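# Seat the round plate on the base's pin

## Task

Place the round plate so it lies flat on the base, with the base's small pin passing through the hole beside the plate's orange tab. It must stay that way on its own after the robot lets go, not be held in place by the robot. Then open the gripper and move the arm away.

## Robot and tools

Robot: two 7-joint arms, left_arm and right_arm, each ending in a two-finger gripper. All positions share one scene frame in metres. Its origin sits on the table top midway between the arms, +z is up, +x points out over the table, and left_arm is on the +y side. The arm names do not tell you which side of a camera image an arm appears on.

execute_actions takes "actions", a list holding zero or one item, plus an optional "pictures" boolean (pictures come by default). An empty list sends nothing and just reports the state. A move item is {"rows": [...], "steps": n}: n from 1 to 15 (default 15), each step lasting 1/30 s. Row k is applied on step k; if rows run out, the final row repeats. A wait item is {"steps": n} with no rows, n up to 300; it returns once n steps have elapsed since the previous result, and your reply time is counted inside that. A refused call does nothing to the robot.

Each row is one flat list of 18 numbers covering both arms, even when only one arm should move: left_arm first (7 joint values, gripper position, gripper speed), then right_arm in the same 9-number layout. Joint values are absolute target angles in radians, in the same order and form as the Joint positions line: waist (-69.115 to 69.115), shoulder (-2.250 to 2.250), upper arm roll (-69.115 to 69.115), elbow (-2.580 to 2.580), forearm roll (-69.115 to 69.115), wrist pitch (-2.100 to 2.100), wrist roll (-69.115 to 69.115). True joint ends may differ from these by up to 0.013 rad. A target more than 0.013 rad beyond a stated end, and farther out than the joint's last reported angle, gets the call refused; a target past the real end is clipped there and the result prints "joint sent to its limit" (possibly about an earlier move still running). No such line does not prove there is more room.

Gripper numbers are each in [-1, 1] and are absolute settings, not offsets. Position +1 is fully open (85 mm), 0 is roughly 41 mm, the pads touch near -0.8, and -1 keeps closing until blocked. Speed -1 is about 20 mm/s, 0 about 85, +1 about 150. Grip force is not set by you; a full close squeezes about 190 to 235 N per pad, a bit more on wide objects. For a firm grip hold -1; to release, command a width larger than the object; for a gentle grip, open, then close to just under the object's width. To keep a gripper unchanged, resend its previous two numbers, since 0 is itself a command. Stopped fingers stay put until the position changes by 0.01 or more, but may close further (never beyond the request) if the object yields, slips or is lost.

Motion: joints are speed and acceleration limited and each arm's joints are timed to arrive together; reversing a motion stops them together. Each step's joint target is kept within 0.304 rad (first four joints) or 0.266 rad (last three) of the measured angle, and is scaled back if it would place the gripper more than 70 mm from its measured spot. So large moves take several calls and may be unfinished when a result arrives. Between calls the arms keep heading to the last row sent until everything nearly stops or a step is HELD; after that only a new action resumes travel.

Results: the state line reads `left_arm: …` | `right_arm: …` with end_effector_position (metres) and end_effector_quat_wxyz in the scene frame; the printed hand position can be off, more so at long reach. That position is the point between the pads when closed. Fingers point along the gripper's +z and open along its y. Fingertips extend about 19 mm past that point when closed and 6 mm when fully open, and closing pushes them about 13 mm farther from the arm, so keep clearance above surfaces. Joint positions and Joint velocities give a block per arm (rad, rad/s); joint torques follow the same order and include offsets and noise. position_measured_pct is about 50 minus 50 times the finger position, 0 when fully open; stopping short below about 90 means something is held or blocking, around 90 or more means the pads met. "joint command not followed" means a clearance check altered or blocked some joint targets; the rest of the row still ran. HELD marks steps whose row was not fully sent.

zoom_image: {"camera": name, "region": [x0, y0, x1, y1]} in pixels of that camera's latest image, origin top-left, at most 504 by 504. Cameras: cam_head_left, cam_head_right, cam_left_wrist, cam_right_wrist, each 896x504, delivered in that order. A calibration (pinhole plus radial, K and T_world_to_cam mapping scene frame to camera) is supplied; it is approximate, and wrist camera poses follow reported joint angles.

finished_scene: {"scene": number of the current scene}. It ends that scene for good and reports whether the goal was met; it must still hold afterwards. Answering without any tool call ends everything.

Avoid: dropping, slipping or slamming the plate, hard hits and strong pushes, and anything leaving the table. Keep the arms from striking or pressing each other. Contact torque reaching a joint's load limit (46.9 N m for the first four joints, 29.5 N m for the last three, held weight included) halts that arm for 10 s and drops the rest of the call. Holding loads heats motors: MOTOR HOT warns at 60 °C, and at 75 °C an OVER-TEMPERATURE FAULT lets that arm sag until it cools. Brief outside tugs on a held part or pushes on loose objects can happen.

Each tool is called after ">>>" by a JSON object that holds its "name" and its "arguments", one argument or row to a line.

## Session

>>> {"name": "execute_actions", "arguments": {
  "actions": []
}}

Scene clock: 0.00 s of 4050.00 s.
left_arm: end_effector_position=(+0.0516, +0.5625, +0.2657) position_measured_pct=0.0 end_effector_quat_wxyz=(+0.741, -0.003, -0.663, +0.104) | right_arm: end_effector_position=(+0.1609, -0.1229, +0.3878) position_measured_pct=0.0 end_effector_quat_wxyz=(+0.025, +0.368, +0.877, +0.308)
Joint positions: left_arm=[-0.888  0.967  0.14   1.862 -0.755  2.003  1.296] | right_arm=[-0.663 -0.718 -0.112  2.167 -0.307  1.104  0.085]
Joint velocities: left_arm=[ 0.     0.001  0.001  0.    -0.     0.     0.005] | right_arm=[-0.     0.     0.001  0.     0.    -0.     0.   ]
Joint torques (N m, as the joint torque sensors report them, + toward a larger angle): no reading
Motor temperatures (°C, as the motors report them): left_arm=[28 29 28 28 33 34 33] | right_arm=[29 29 25 30 31 35 37]
camera_calibration (this result's frames):
cam_left_wrist: T_world_to_cam=[[-0.186727, 0.973227, -0.134023, -0.496888], [-0.07679, -0.150464, -0.985629, 0.406325], [-0.979406, -0.173752, 0.10283, 0.268596], [0, 0, 0, 1]] pos_world=[0.201484, 0.591391, 0.306271]
cam_right_wrist: T_world_to_cam=[[0.633645, 0.519524, 0.573226, -0.260704], [0.705145, -0.692642, -0.151715, -0.089102], [0.318221, 0.500341, -0.805229, 0.468708], [0, 0, 0, 1]] pos_world=[0.0788705, -0.160788, 0.513342]

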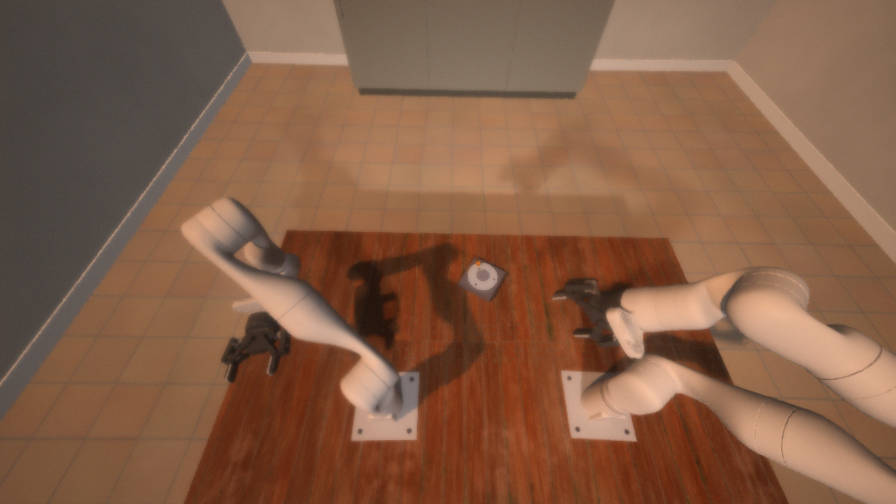

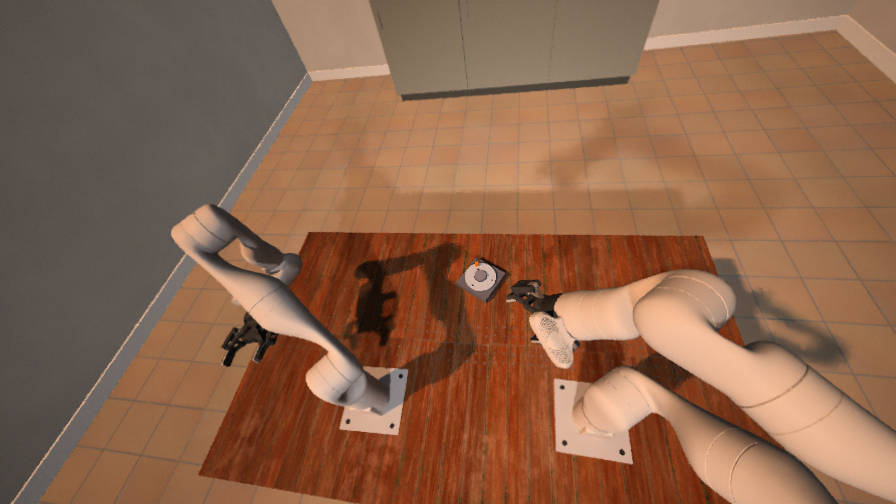

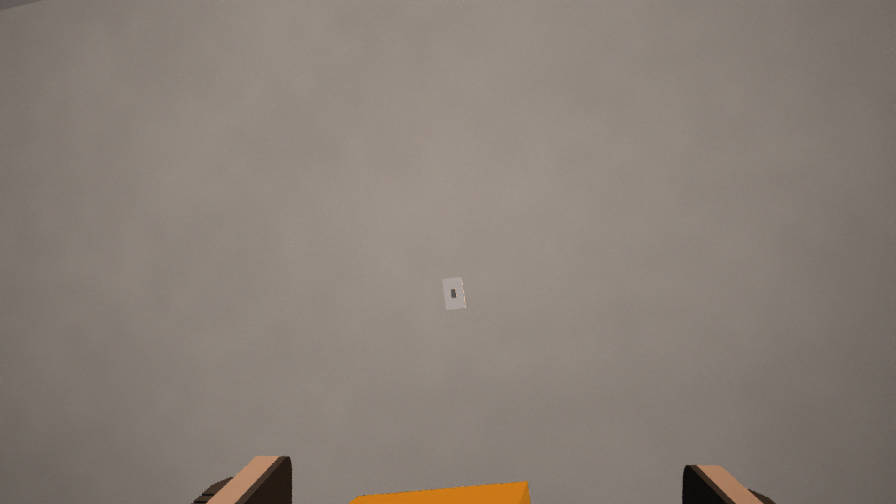

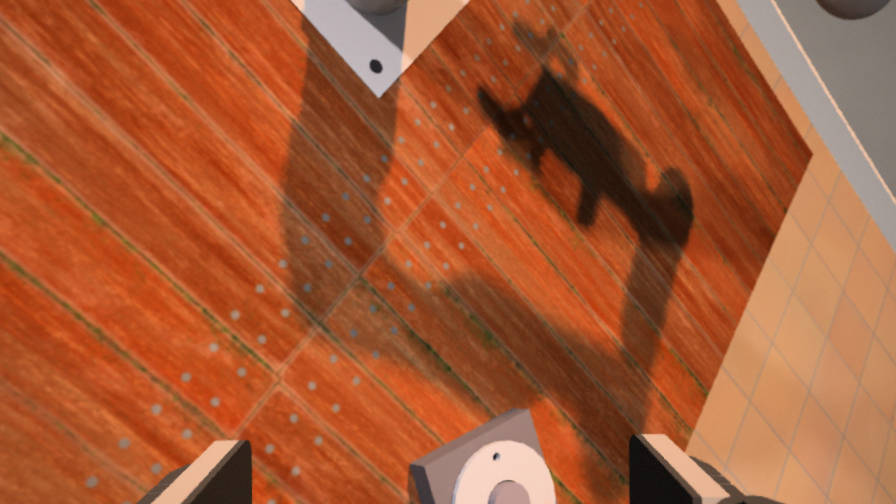

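>>> {"name": "zoom_image", "arguments": {
  "camera": "cam_head_right",
  "region": [440, 245, 520, 305]
}}

>>> {"name": "zoom_image", "arguments": {
  "camera": "cam_head_left",
  "region": [440, 245, 520, 305]
}}

Region (440, 245, 520, 305) of cam_head_right's 896x504 image, scaled by 6.300, with more detail than that image has; it fills the top 378 rows of this view, and the rest is white.

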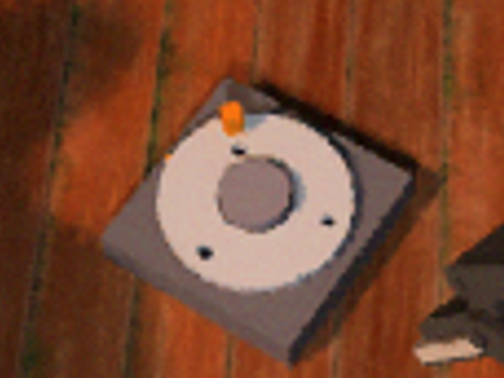

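Region (440, 245, 520, 305) of cam_head_left's 896x504 image, scaled by 6.300, with more detail than that image has; it fills the top 378 rows of this view, and the rest is white.

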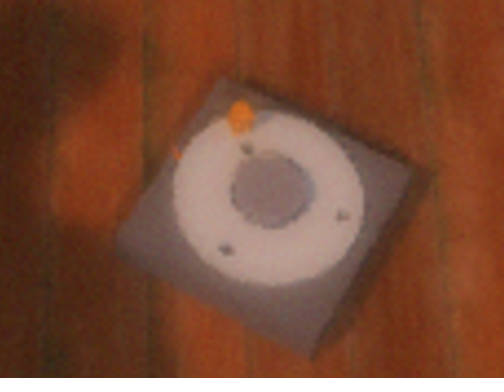

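>>> {"name": "execute_actions", "arguments": {
  "actions": [
    {"rows":[[-0.888,0.967,0.14,1.862,-0.755,2.003,1.296,1,0,-0.742,0.657,0,1.552,0,0.933,-0.89,1,0]]}
  ],
  "pictures": false
}}

>>> {"name": "execute_actions", "arguments": {
  "actions": [
    {"steps":75}
  ]
}}

Scene clock: 8.73 s of 4050.00 s.
left_arm: end_effector_position=(+0.0518, +0.5625, +0.2655) position_measured_pct=0.0 end_effector_quat_wxyz=(+0.741, -0.003, -0.664, +0.104) | right_arm: end_effector_position=(+0.3121, -0.0750, +0.4713) position_measured_pct=0.0 end_effector_quat_wxyz=(+0.072, +0.472, +0.812, +0.337)
Joint positions: left_arm=[-0.888  0.967  0.14   1.862 -0.755  2.003  1.296] | right_arm=[-0.718 -0.393 -0.033  1.852 -0.095  0.984 -0.19 ]
Joint velocities: left_arm=[ 0.    -0.    -0.001  0.     0.     0.     0.   ] | right_arm=[-0.075  0.853  0.116 -0.854  0.322 -0.176 -0.746]
Joint torques (N m, as the joint torque sensors report them, + toward a larger angle): left_arm=[  0.22 -18.    -0.49  -0.44  -0.09   2.41  -0.38] | right_arm=[ -0.91  -2.51  -0.49 -10.06  -0.16  -1.99  -0.1 ]
Motor temperatures (°C, as the motors report them): left_arm=[28 29 28 28 33 34 33] | right_arm=[29 29 25 30 31 35 37]
Steps of this call (steps 1 to 90: nothing new was sent; then 5.23 s passed at rest; steps 91 to 105: all 15 steps of this action). Readings (joint positions | what the end effector reports):
91: left_arm=[-0.888 0.967 0.140 1.862 -0.755 2.003 1.296] | right_arm=[-0.663 -0.717 -0.112 2.166 -0.306 1.104 0.085] | left_arm position_measured_pct=0.0 | right_arm position_measured_pct=0.0
92: left_arm=[-0.888 0.967 0.140 1.862 -0.755 2.003 1.296] | right_arm=[-0.665 -0.710 -0.111 2.161 -0.303 1.102 0.081] | left_arm position_measured_pct=0.0 | right_arm position_measured_pct=0.0
94: left_arm=[-0.888 0.967 0.140 1.862 -0.755 2.003 1.296] | right_arm=[-0.673 -0.681 -0.102 2.136 -0.281 1.089 0.059] | left_arm position_measured_pct=0.0 | right_arm position_measured_pct=0.0
98: left_arm=[-0.888 0.967 0.140 1.862 -0.755 2.003 1.296] | right_arm=[-0.694 -0.583 -0.070 2.040 -0.199 1.041 -0.025] | left_arm position_measured_pct=0.0 | right_arm position_measured_pct=0.0
105: the state above

Scene clock: 11.23 s of 4050.00 s.
left_arm: end_effector_position=(+0.0518, +0.5625, +0.2655) position_measured_pct=0.0 end_effector_quat_wxyz=(+0.741, -0.003, -0.664, +0.104) | right_arm: end_effector_position=(+0.4506, +0.0073, +0.1194) position_measured_pct=0.0 end_effector_quat_wxyz=(+0.000, +0.765, +0.644, -0.000)
Joint positions: left_arm=[-0.888  0.967  0.14   1.862 -0.755  2.003  1.296] | right_arm=[-0.742  0.657  0.     1.552  0.     0.933 -0.89 ]
Joint velocities: left_arm=[-0.     0.001 -0.    -0.    -0.    -0.    -0.001] | right_arm=[-0.    -0.     0.001  0.     0.001  0.001 -0.   ]
Joint torques (N m, as the joint torque sensors report them, + toward a larger angle): left_arm=[  0.22 -17.93  -0.45  -0.19  -0.03   2.17  -0.29] | right_arm=[ -0.54 -20.4    0.01  -6.51   0.02   0.03  -0.17]
Motor temperatures (°C, as the motors report them): left_arm=[28 29 28 28 33 34 33] | right_arm=[29 29 25 30 31 35 37]
Steps of this call (steps 1 to 60: the robot went on to your last target; steps 61 to 75: nothing new was sent). Readings (joint positions | what the end effector reports):
1: left_arm=[-0.888 0.967 0.140 1.862 -0.755 2.003 1.296] | right_arm=[-0.721 -0.365 -0.030 1.823 -0.084 0.979 -0.215] | left_arm position_measured_pct=0.0 | right_arm position_measured_pct=0.0
2: left_arm=[-0.888 0.967 0.140 1.862 -0.755 2.003 1.296] | right_arm=[-0.723 -0.335 -0.026 1.794 -0.075 0.974 -0.240] | left_arm position_measured_pct=0.0 | right_arm position_measured_pct=0.0
4: left_arm=[-0.888 0.967 0.140 1.862 -0.755 2.003 1.296] | right_arm=[-0.727 -0.273 -0.021 1.740 -0.058 0.964 -0.294] | left_arm position_measured_pct=0.0 | right_arm position_measured_pct=0.0
8: left_arm=[-0.888 0.967 0.140 1.862 -0.755 2.003 1.296] | right_arm=[-0.733 -0.140 -0.012 1.659 -0.033 0.950 -0.411] | left_arm position_measured_pct=0.0 | right_arm position_measured_pct=0.0
75: the state above
All arms were judged still, so your last target was given up. Only a new action makes them travel on or press farther. Fingers that are still opening or closing keep moving.
camera_calibration (this result's frames):
cam_left_wrist: T_world_to_cam=[[-0.186356, 0.973237, -0.134468, -0.496703], [-0.0758668, -0.150712, -0.985662, 0.406234], [-0.979549, -0.173482, 0.101922, 0.268904], [0, 0, 0, 1]] pos_world=[0.201661, 0.591284, 0.306211]
cam_right_wrist: T_world_to_cam=[[0.98285, -0.183101, 0.0218881, -0.444504], [-0.183965, -0.981765, 0.0478909, 0.135098], [0.0127201, -0.0510963, -0.998613, 0.260055], [0, 0, 0, 1]] pos_world=[0.458426, 0.0645337, 0.262953]

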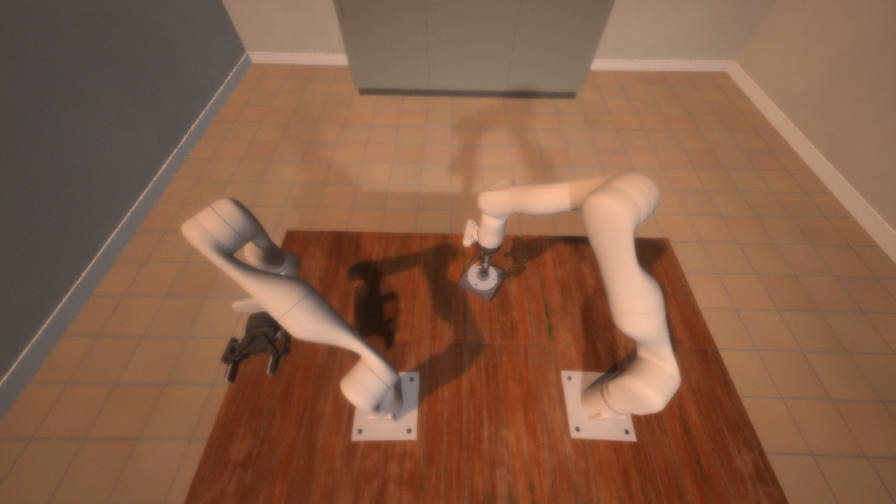

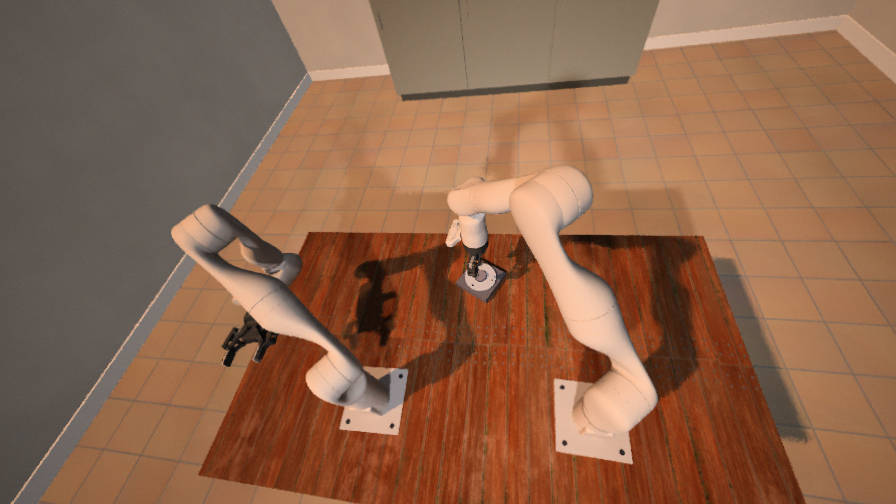

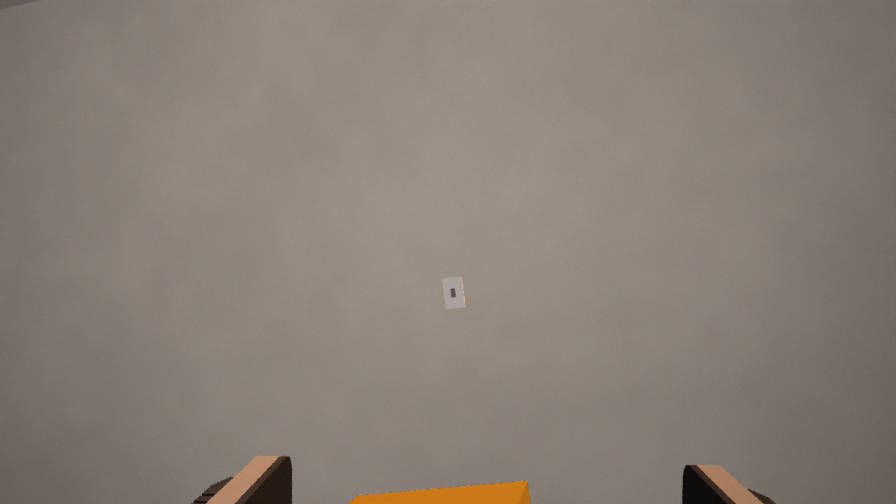

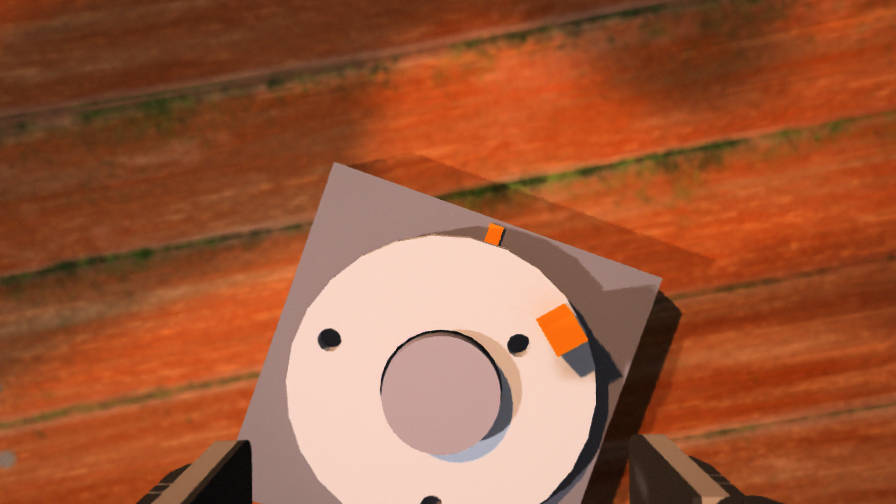

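>>> {"name": "execute_actions", "arguments": {
  "actions": [
    {"rows":[[-0.888,0.967,0.14,1.862,-0.755,2.003,1.296,1,0,-0.745,0.768,0,1.604,0,0.77,-0.89,0.88,0]]}
  ],
  "pictures": false
}}

>>> {"name": "execute_actions", "arguments": {
  "actions": [
    {"rows":[[-0.888,0.967,0.14,1.862,-0.755,2.003,1.296,1,0,-0.745,0.768,0,1.604,0,0.77,-0.2,0.88,0]]}
  ],
  "pictures": false
}}

>>> {"name": "execute_actions", "arguments": {
  "actions": [
    {"steps":15}
  ]
}}

Scene clock: 21.07 s of 4050.00 s.
left_arm: end_effector_position=(+0.0518, +0.5625, +0.2655) position_measured_pct=0.0 end_effector_quat_wxyz=(+0.741, -0.003, -0.664, +0.104) | right_arm: end_effector_position=(+0.4511, +0.0097, +0.0509) position_measured_pct=6.0 end_effector_quat_wxyz=(-0.000, +0.764, +0.646, +0.000)
Joint positions: left_arm=[-0.888  0.967  0.14   1.862 -0.755  2.003  1.296] | right_arm=[-0.745  0.767  0.     1.604  0.     0.77  -0.89 ]
Joint velocities: left_arm=[-0.     0.    -0.     0.     0.    -0.     0.001] | right_arm=[-0.     0.01  -0.     0.     0.     0.001  0.   ]
Joint torques (N m, as the joint torque sensors report them, + toward a larger angle): left_arm=[  0.24 -18.01  -0.19  -0.12   0.14   2.1   -0.16] | right_arm=[ -0.64 -20.54  -0.14  -5.6    0.04  -0.14  -0.16]
Motor temperatures (°C, as the motors report them): left_arm=[28 29 28 27 33 34 33] | right_arm=[29 29 25 30 31 35 37]
Steps of this call (steps 1 to 90: nothing new was sent; then 6.33 s passed at rest; steps 91 to 105: all 15 steps of this action). Readings (joint positions | what the end effector reports):
91: left_arm=[-0.888 0.967 0.140 1.862 -0.755 2.003 1.296] | right_arm=[-0.742 0.658 0.000 1.552 -0.000 0.932 -0.890] | left_arm position_measured_pct=0.0 | right_arm position_measured_pct=0.0
92: left_arm=[-0.888 0.967 0.140 1.862 -0.755 2.003 1.296] | right_arm=[-0.742 0.663 0.000 1.554 0.000 0.926 -0.890] | left_arm position_measured_pct=0.0 | right_arm position_measured_pct=0.4
94: left_arm=[-0.888 0.967 0.140 1.862 -0.755 2.003 1.296] | right_arm=[-0.743 0.691 0.000 1.565 0.000 0.889 -0.890] | left_arm position_measured_pct=0.0 | right_arm position_measured_pct=4.0
98: left_arm=[-0.888 0.967 0.140 1.862 -0.755 2.003 1.296] | right_arm=[-0.745 0.758 -0.000 1.600 -0.000 0.783 -0.890] | left_arm position_measured_pct=0.0 | right_arm position_measured_pct=5.6
105: the state above

Scene clock: 21.57 s of 4050.00 s.
left_arm: end_effector_position=(+0.0518, +0.5625, +0.2655) position_measured_pct=0.0 end_effector_quat_wxyz=(+0.741, -0.003, -0.664, +0.104) | right_arm: end_effector_position=(+0.4513, +0.0088, +0.0504) position_measured_pct=6.0 end_effector_quat_wxyz=(+0.000, +0.580, +0.814, -0.000)
Joint positions: left_arm=[-0.888  0.967  0.14   1.862 -0.755  2.003  1.296] | right_arm=[-0.744  0.768  0.001  1.604  0.     0.77  -0.389]
Joint velocities: left_arm=[-0.     0.     0.     0.     0.    -0.    -0.001] | right_arm=[-0.     0.     0.    -0.002  0.    -0.002  1.216]
Joint torques (N m, as the joint torque sensors report them, + toward a larger angle): left_arm=[  0.04 -17.87  -0.78   0.03  -0.14   2.25  -0.02] | right_arm=[ -0.99 -20.76  -0.79  -5.62   0.07  -0.17  -0.04]
Motor temperatures (°C, as the motors report them): left_arm=[28 29 28 27 33 34 33] | right_arm=[29 29 25 30 31 35 37]
Steps of this call (steps 1 to 15: all 15 steps of this action). Readings (joint positions | what the end effector reports):
1: left_arm=[-0.888 0.967 0.140 1.862 -0.755 2.003 1.296] | right_arm=[-0.745 0.767 0.000 1.604 -0.000 0.770 -0.889] | left_arm position_measured_pct=0.0 | right_arm position_measured_pct=6.0
2: left_arm=[-0.888 0.967 0.140 1.862 -0.755 2.003 1.296] | right_arm=[-0.745 0.767 0.000 1.604 -0.000 0.770 -0.881] | left_arm position_measured_pct=0.0 | right_arm position_measured_pct=6.0
4: left_arm=[-0.888 0.967 0.140 1.862 -0.755 2.003 1.296] | right_arm=[-0.745 0.768 0.000 1.604 -0.000 0.770 -0.833] | left_arm position_measured_pct=0.0 | right_arm position_measured_pct=6.0
8: left_arm=[-0.888 0.967 0.140 1.862 -0.755 2.003 1.296] | right_arm=[-0.744 0.768 0.001 1.604 0.000 0.771 -0.674] | left_arm position_measured_pct=0.0 | right_arm position_measured_pct=6.0
15: the state above

Scene clock: 22.07 s of 4050.00 s.
left_arm: end_effector_position=(+0.0518, +0.5625, +0.2655) position_measured_pct=0.0 end_effector_quat_wxyz=(+0.741, -0.003, -0.664, +0.104) | right_arm: end_effector_position=(+0.4513, +0.0088, +0.0503) position_measured_pct=6.0 end_effector_quat_wxyz=(+0.000, +0.501, +0.866, -0.001)
Joint positions: left_arm=[-0.888  0.967  0.14   1.862 -0.755  2.003  1.296] | right_arm=[-0.744  0.768  0.001  1.604  0.     0.77  -0.2  ]
Joint velocities: left_arm=[ 0.     0.    -0.    -0.    -0.     0.     0.001] | right_arm=[ 0.     0.     0.002  0.    -0.001 -0.     0.   ]
Joint torques (N m, as the joint torque sensors report them, + toward a larger angle): left_arm=[  0.31 -18.06  -0.58  -0.6   -0.18   2.71  -0.11] | right_arm=[ -1.06 -20.87  -0.68  -5.77  -0.22  -0.06  -0.14]
Motor temperatures (°C, as the motors report them): left_arm=[28 29 28 27 33 34 33] | right_arm=[29 29 25 30 31 35 37]
Steps of this call (steps 1 to 15: the robot went on to your last target). Readings (joint positions | what the end effector reports):
1: left_arm=[-0.888 0.967 0.140 1.862 -0.755 2.003 1.296] | right_arm=[-0.744 0.768 0.001 1.604 0.000 0.770 -0.349] | left_arm position_measured_pct=0.0 | right_arm position_measured_pct=6.0
2: left_arm=[-0.888 0.967 0.140 1.862 -0.755 2.003 1.296] | right_arm=[-0.744 0.768 0.001 1.604 0.000 0.770 -0.308] | left_arm position_measured_pct=0.0 | right_arm position_measured_pct=6.0
4: left_arm=[-0.888 0.967 0.140 1.862 -0.755 2.003 1.296] | right_arm=[-0.744 0.768 0.001 1.604 0.000 0.770 -0.237] | left_arm position_measured_pct=0.0 | right_arm position_measured_pct=6.0
8: left_arm=[-0.888 0.967 0.140 1.862 -0.755 2.003 1.296] | right_arm=[-0.744 0.768 0.001 1.604 0.000 0.770 -0.200] | left_arm position_measured_pct=0.0 | right_arm position_measured_pct=6.0
15: the state above
camera_calibration (this result's frames):
cam_left_wrist: T_world_to_cam=[[-0.186356, 0.973237, -0.134468, -0.496703], [-0.0758669, -0.150712, -0.985662, 0.406234], [-0.979549, -0.173482, 0.101922, 0.268904], [0, 0, 0, 1]] pos_world=[0.201661, 0.591284, 0.306211]
cam_right_wrist: T_world_to_cam=[[0.873626, 0.486122, 0.0215157, -0.39997], [0.484749, -0.873307, 0.0485123, -0.162792], [0.0423727, -0.0319519, -0.998591, 0.177559], [0, 0, 0, 1]] pos_world=[0.420814, 0.0579398, 0.193812]

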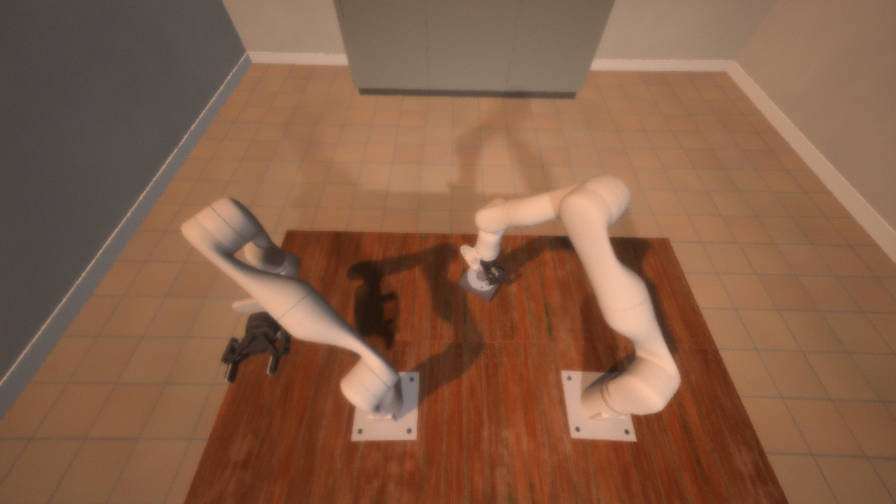

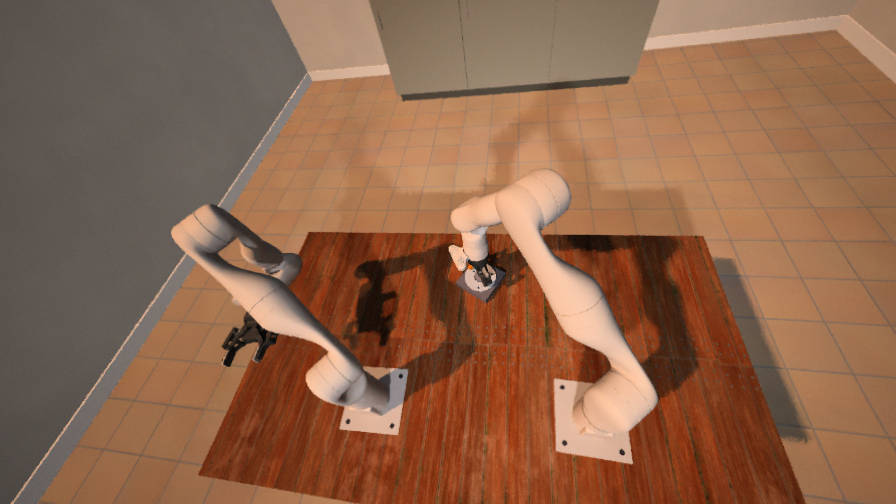

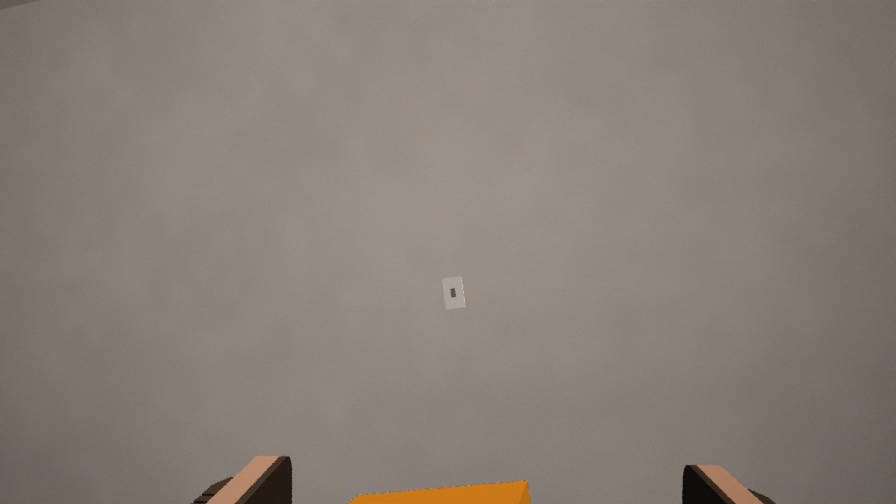

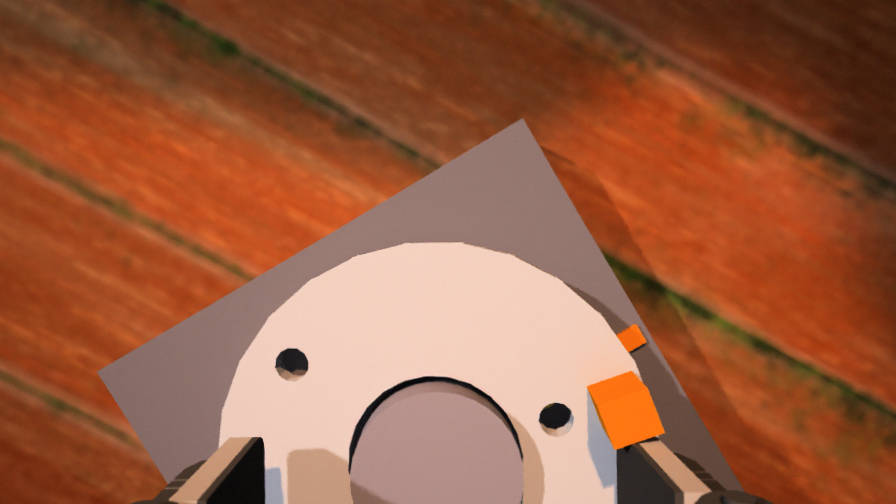

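>>> {"name": "execute_actions", "arguments": {
  "actions": [
    {"rows":[[-0.888,0.967,0.14,1.862,-0.755,2.003,1.296,1,0,-0.745,0.7665,0,1.604,0,0.771,-0.07,0.88,0]]}
  ]
}}

Scene clock: 25.67 s of 4050.00 s.
left_arm: end_effector_position=(+0.0518, +0.5625, +0.2655) position_measured_pct=0.0 end_effector_quat_wxyz=(+0.741, -0.003, -0.664, +0.104) | right_arm: end_effector_position=(+0.4512, +0.0094, +0.0511) position_measured_pct=6.0 end_effector_quat_wxyz=(+0.000, +0.443, +0.896, +0.000)
Joint positions: left_arm=[-0.888  0.967  0.14   1.862 -0.755  2.003  1.296] | right_arm=[-0.745  0.767  0.     1.604  0.     0.771 -0.07 ]
Joint velocities: left_arm=[-0.     0.001  0.    -0.     0.     0.    -0.001] | right_arm=[ 0.001  0.001  0.002 -0.001  0.001 -0.     0.   ]
Joint torques (N m, as the joint torque sensors report them, + toward a larger angle): left_arm=[  0.71 -18.52  -0.52  -0.54   0.07   2.4   -0.18] | right_arm=[ -0.96 -20.84  -0.69  -5.42  -0.09   0.17  -0.08]
Motor temperatures (°C, as the motors report them): left_arm=[28 29 28 27 33 34 33] | right_arm=[29 29 25 30 31 35 37]
Steps of this call (steps 1 to 15: the robot went on to your last target; steps 16 to 90: nothing new was sent; then 0.10 s passed at rest; steps 91 to 105: all 15 steps of this action). Readings (joint positions | what the end effector reports):
91: left_arm=[-0.888 0.967 0.140 1.862 -0.755 2.003 1.296] | right_arm=[-0.744 0.768 0.001 1.604 0.000 0.770 -0.199] | left_arm position_measured_pct=0.0 | right_arm position_measured_pct=6.0
92: left_arm=[-0.888 0.967 0.140 1.862 -0.755 2.003 1.296] | right_arm=[-0.744 0.768 0.001 1.604 0.000 0.770 -0.191] | left_arm position_measured_pct=0.0 | right_arm position_measured_pct=6.0
94: left_arm=[-0.888 0.967 0.140 1.862 -0.755 2.003 1.296] | right_arm=[-0.744 0.767 0.001 1.604 0.000 0.770 -0.143] | left_arm position_measured_pct=0.0 | right_arm position_measured_pct=6.0
98: left_arm=[-0.888 0.967 0.140 1.862 -0.755 2.003 1.296] | right_arm=[-0.744 0.767 0.000 1.604 0.000 0.771 -0.071] | left_arm position_measured_pct=0.0 | right_arm position_measured_pct=6.0
105: the state above
camera_calibration (this result's frames):
cam_left_wrist: T_world_to_cam=[[-0.186356, 0.973237, -0.134468, -0.496703], [-0.075867, -0.150712, -0.985662, 0.406234], [-0.979549, -0.173482, 0.101923, 0.268904], [0, 0, 0, 1]] pos_world=[0.201661, 0.591284, 0.306211]
cam_right_wrist: T_world_to_cam=[[0.802861, 0.595746, 0.0223825, -0.369284], [0.594348, -0.802778, 0.0479284, -0.21239], [0.0465214, -0.0251769, -0.9986, 0.176488], [0, 0, 0, 1]] pos_world=[0.414507, 0.0539401, 0.194686]

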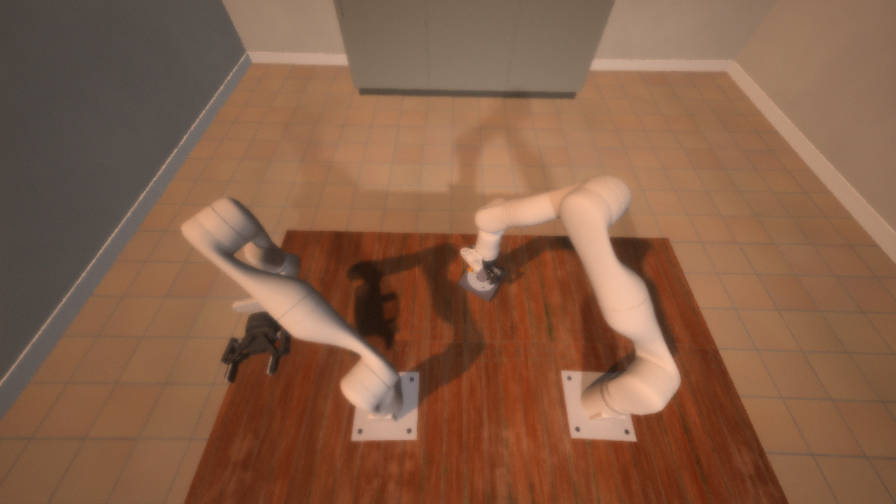

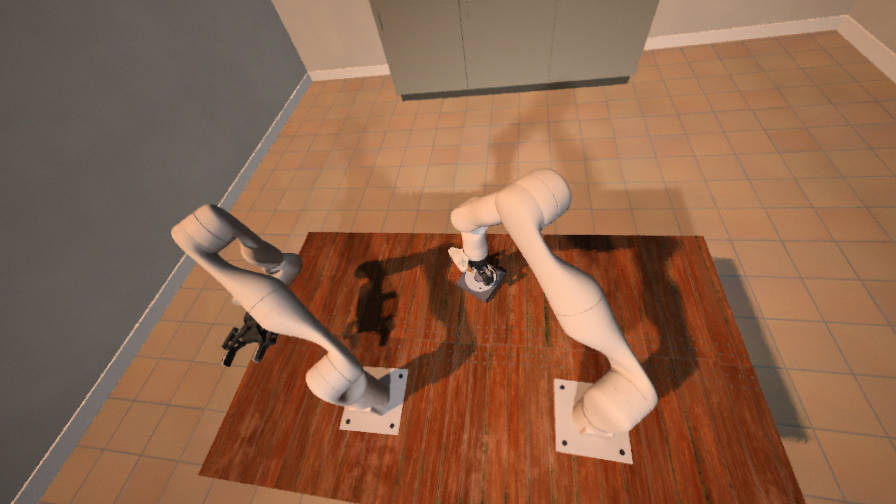

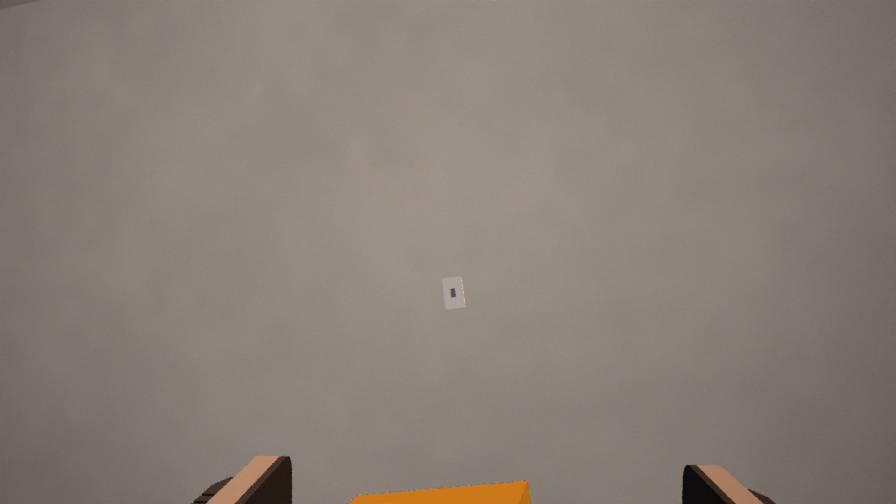

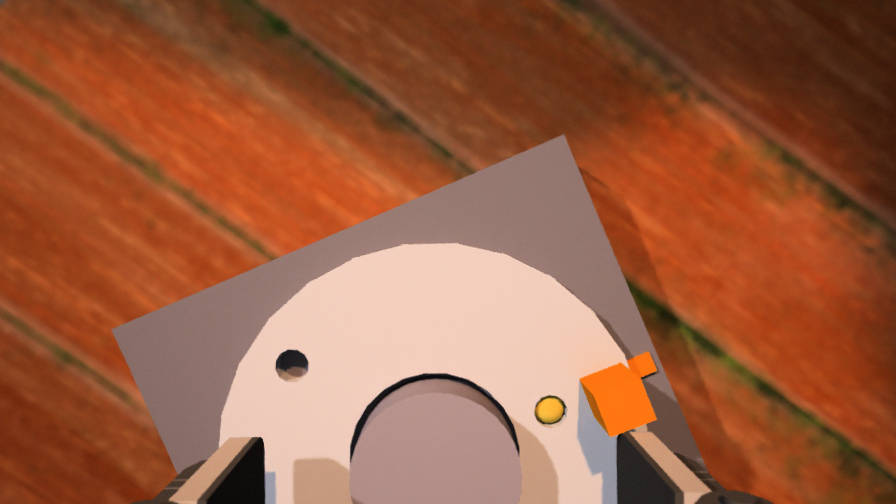

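>>> {"name": "execute_actions", "arguments": {
  "actions": [
    {"rows":[[-0.888,0.967,0.14,1.862,-0.755,2.003,1.296,1,0,-0.745,0.55,0,1.45,0,1.14,-0.12,1,0]]}
  ],
  "pictures": false
}}

>>> {"name": "execute_actions", "arguments": {
  "actions": [
    {"steps":20}
  ]
}}

Scene clock: 29.40 s of 4050.00 s.
left_arm: end_effector_position=(+0.0518, +0.5625, +0.2655) position_measured_pct=0.0 end_effector_quat_wxyz=(+0.741, -0.003, -0.664, +0.104) | right_arm: end_effector_position=(+0.4475, +0.0065, +0.1992) position_measured_pct=0.0 end_effector_quat_wxyz=(-0.000, +0.465, +0.885, -0.001)
Joint positions: left_arm=[-0.888  0.967  0.14   1.862 -0.755  2.003  1.296] | right_arm=[-0.745  0.554  0.     1.45  -0.     1.139 -0.12 ]
Joint velocities: left_arm=[ 0.    -0.    -0.     0.    -0.    -0.001 -0.002] | right_arm=[ 0.001 -0.025 -0.002 -0.012  0.001  0.057 -0.007]
Joint torques (N m, as the joint torque sensors report them, + toward a larger angle): left_arm=[  0.45 -18.01  -0.96  -0.71   0.07   2.11  -0.47] | right_arm=[ -0.66 -15.78  -0.35  -6.53  -0.09   0.16  -0.3 ]
Motor temperatures (°C, as the motors report them): left_arm=[28 29 28 27 33 34 33] | right_arm=[29 29 25 30 31 35 37]
Steps of this call (steps 1 to 15: the robot went on to your last target; steps 16 to 90: nothing new was sent; then 0.23 s passed at rest; steps 91 to 105: all 15 steps of this action). Readings (joint positions | what the end effector reports):
91: left_arm=[-0.888 0.967 0.140 1.862 -0.755 2.003 1.296] | right_arm=[-0.745 0.766 0.000 1.604 0.000 0.772 -0.070] | left_arm position_measured_pct=0.0 | right_arm position_measured_pct=6.0
92: left_arm=[-0.888 0.967 0.140 1.862 -0.755 2.003 1.296] | right_arm=[-0.745 0.760 0.000 1.601 0.000 0.777 -0.071] | left_arm position_measured_pct=0.0 | right_arm position_measured_pct=5.6
94: left_arm=[-0.888 0.967 0.140 1.862 -0.755 2.003 1.296] | right_arm=[-0.745 0.733 -0.000 1.584 0.000 0.809 -0.077] | left_arm position_measured_pct=0.0 | right_arm position_measured_pct=2.0
98: left_arm=[-0.888 0.967 0.140 1.862 -0.755 2.003 1.296] | right_arm=[-0.745 0.644 0.000 1.518 0.000 0.943 -0.098] | left_arm position_measured_pct=0.0 | right_arm position_measured_pct=0.0
105: the state above

Scene clock: 30.07 s of 4050.00 s.
left_arm: end_effector_position=(+0.0518, +0.5625, +0.2655) position_measured_pct=0.0 end_effector_quat_wxyz=(+0.741, -0.003, -0.664, +0.104) | right_arm: end_effector_position=(+0.4474, +0.0065, +0.2014) position_measured_pct=0.0 end_effector_quat_wxyz=(+0.000, +0.465, +0.885, +0.001)
Joint positions: left_arm=[-0.888  0.967  0.14   1.862 -0.755  2.003  1.296] | right_arm=[-0.745  0.55   0.     1.45   0.     1.14  -0.12 ]
Joint velocities: left_arm=[ 0.    -0.    -0.001 -0.     0.    -0.     0.   ] | right_arm=[-0.     0.001  0.002  0.    -0.001 -0.    -0.   ]
Joint torques (N m, as the joint torque sensors report them, + toward a larger angle): left_arm=[ -0.16 -18.28  -0.67  -0.37  -0.15   2.34  -0.35] | right_arm=[ -0.56 -19.25  -0.19  -7.68  -0.1   -0.02  -0.31]
Motor temperatures (°C, as the motors report them): left_arm=[28 29 28 27 33 34 33] | right_arm=[29 29 25 30 31 35 37]
Steps of this call (steps 1 to 15: the robot went on to your last target; steps 16 to 20: nothing new was sent). Readings (joint positions | what the end effector reports):
1: left_arm=[-0.888 0.967 0.140 1.862 -0.755 2.003 1.296] | right_arm=[-0.745 0.554 0.000 1.450 0.000 1.140 -0.120] | left_arm position_measured_pct=0.0 | right_arm position_measured_pct=0.0
2: left_arm=[-0.888 0.967 0.140 1.862 -0.755 2.003 1.296] | right_arm=[-0.745 0.553 0.000 1.450 0.000 1.140 -0.120] | left_arm position_measured_pct=0.0 | right_arm position_measured_pct=0.0
4: left_arm=[-0.888 0.967 0.140 1.862 -0.755 2.003 1.296] | right_arm=[-0.745 0.552 0.000 1.450 -0.000 1.140 -0.120] | left_arm position_measured_pct=0.0 | right_arm position_measured_pct=0.0
8: left_arm=[-0.888 0.967 0.140 1.862 -0.755 2.003 1.296] | right_arm=[-0.745 0.550 0.000 1.450 -0.000 1.140 -0.120] | left_arm position_measured_pct=0.0 | right_arm position_measured_pct=0.0
20: the state above
All arms were judged still, so your last target was given up. Only a new action makes them travel on or press farther. Fingers that are still opening or closing keep moving.
camera_calibration (this result's frames):
cam_left_wrist: T_world_to_cam=[[-0.186355, 0.973237, -0.134468, -0.496703], [-0.075867, -0.150712, -0.985662, 0.406234], [-0.979549, -0.173482, 0.101923, 0.268904], [0, 0, 0, 1]] pos_world=[0.201661, 0.591284, 0.306211]
cam_right_wrist: T_world_to_cam=[[0.831372, 0.55521, 0.0237097, -0.380652], [0.553809, -0.831296, 0.0473604, -0.201184], [0.0460047, -0.0262435, -0.998596, 0.326879], [0, 0, 0, 1]] pos_world=[0.412843, 0.0526772, 0.344974]

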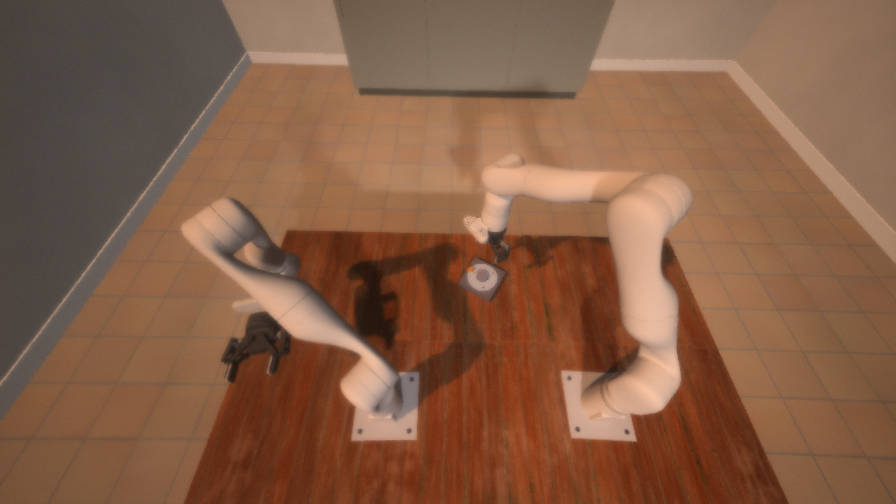

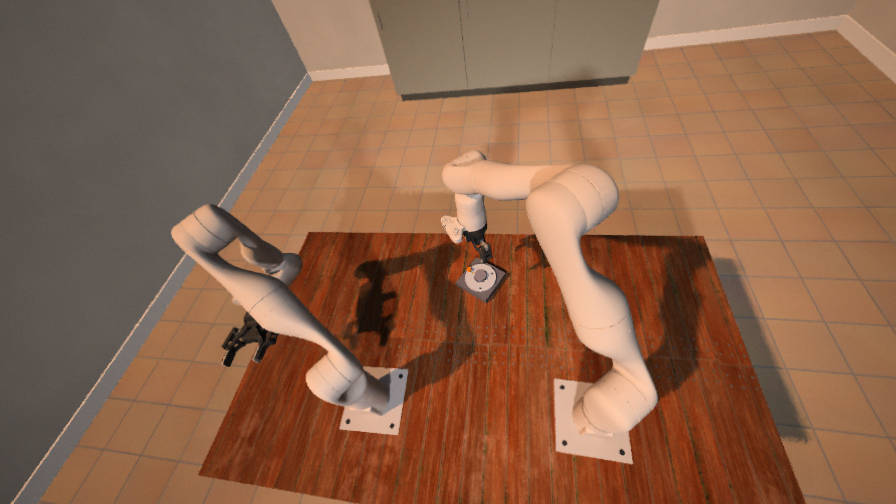

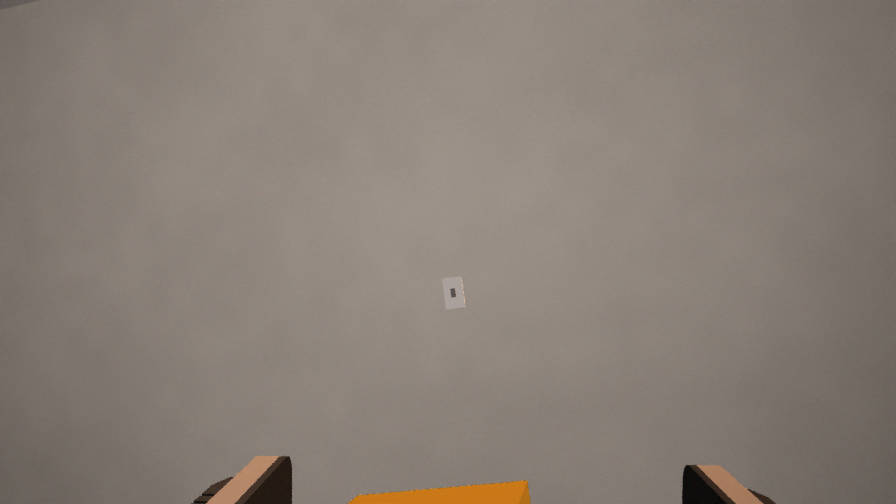

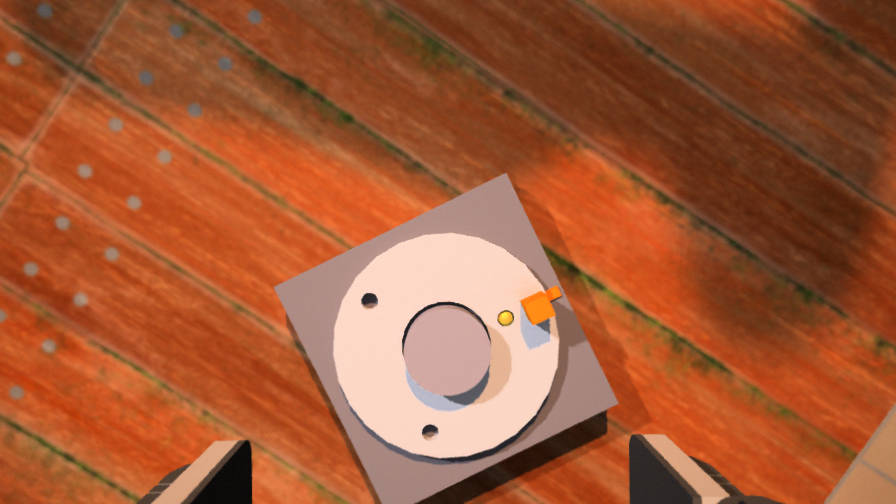

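>>> {"name": "finished_scene", "arguments": {
  "scene": 2
}}

The scene is finished: the task was done.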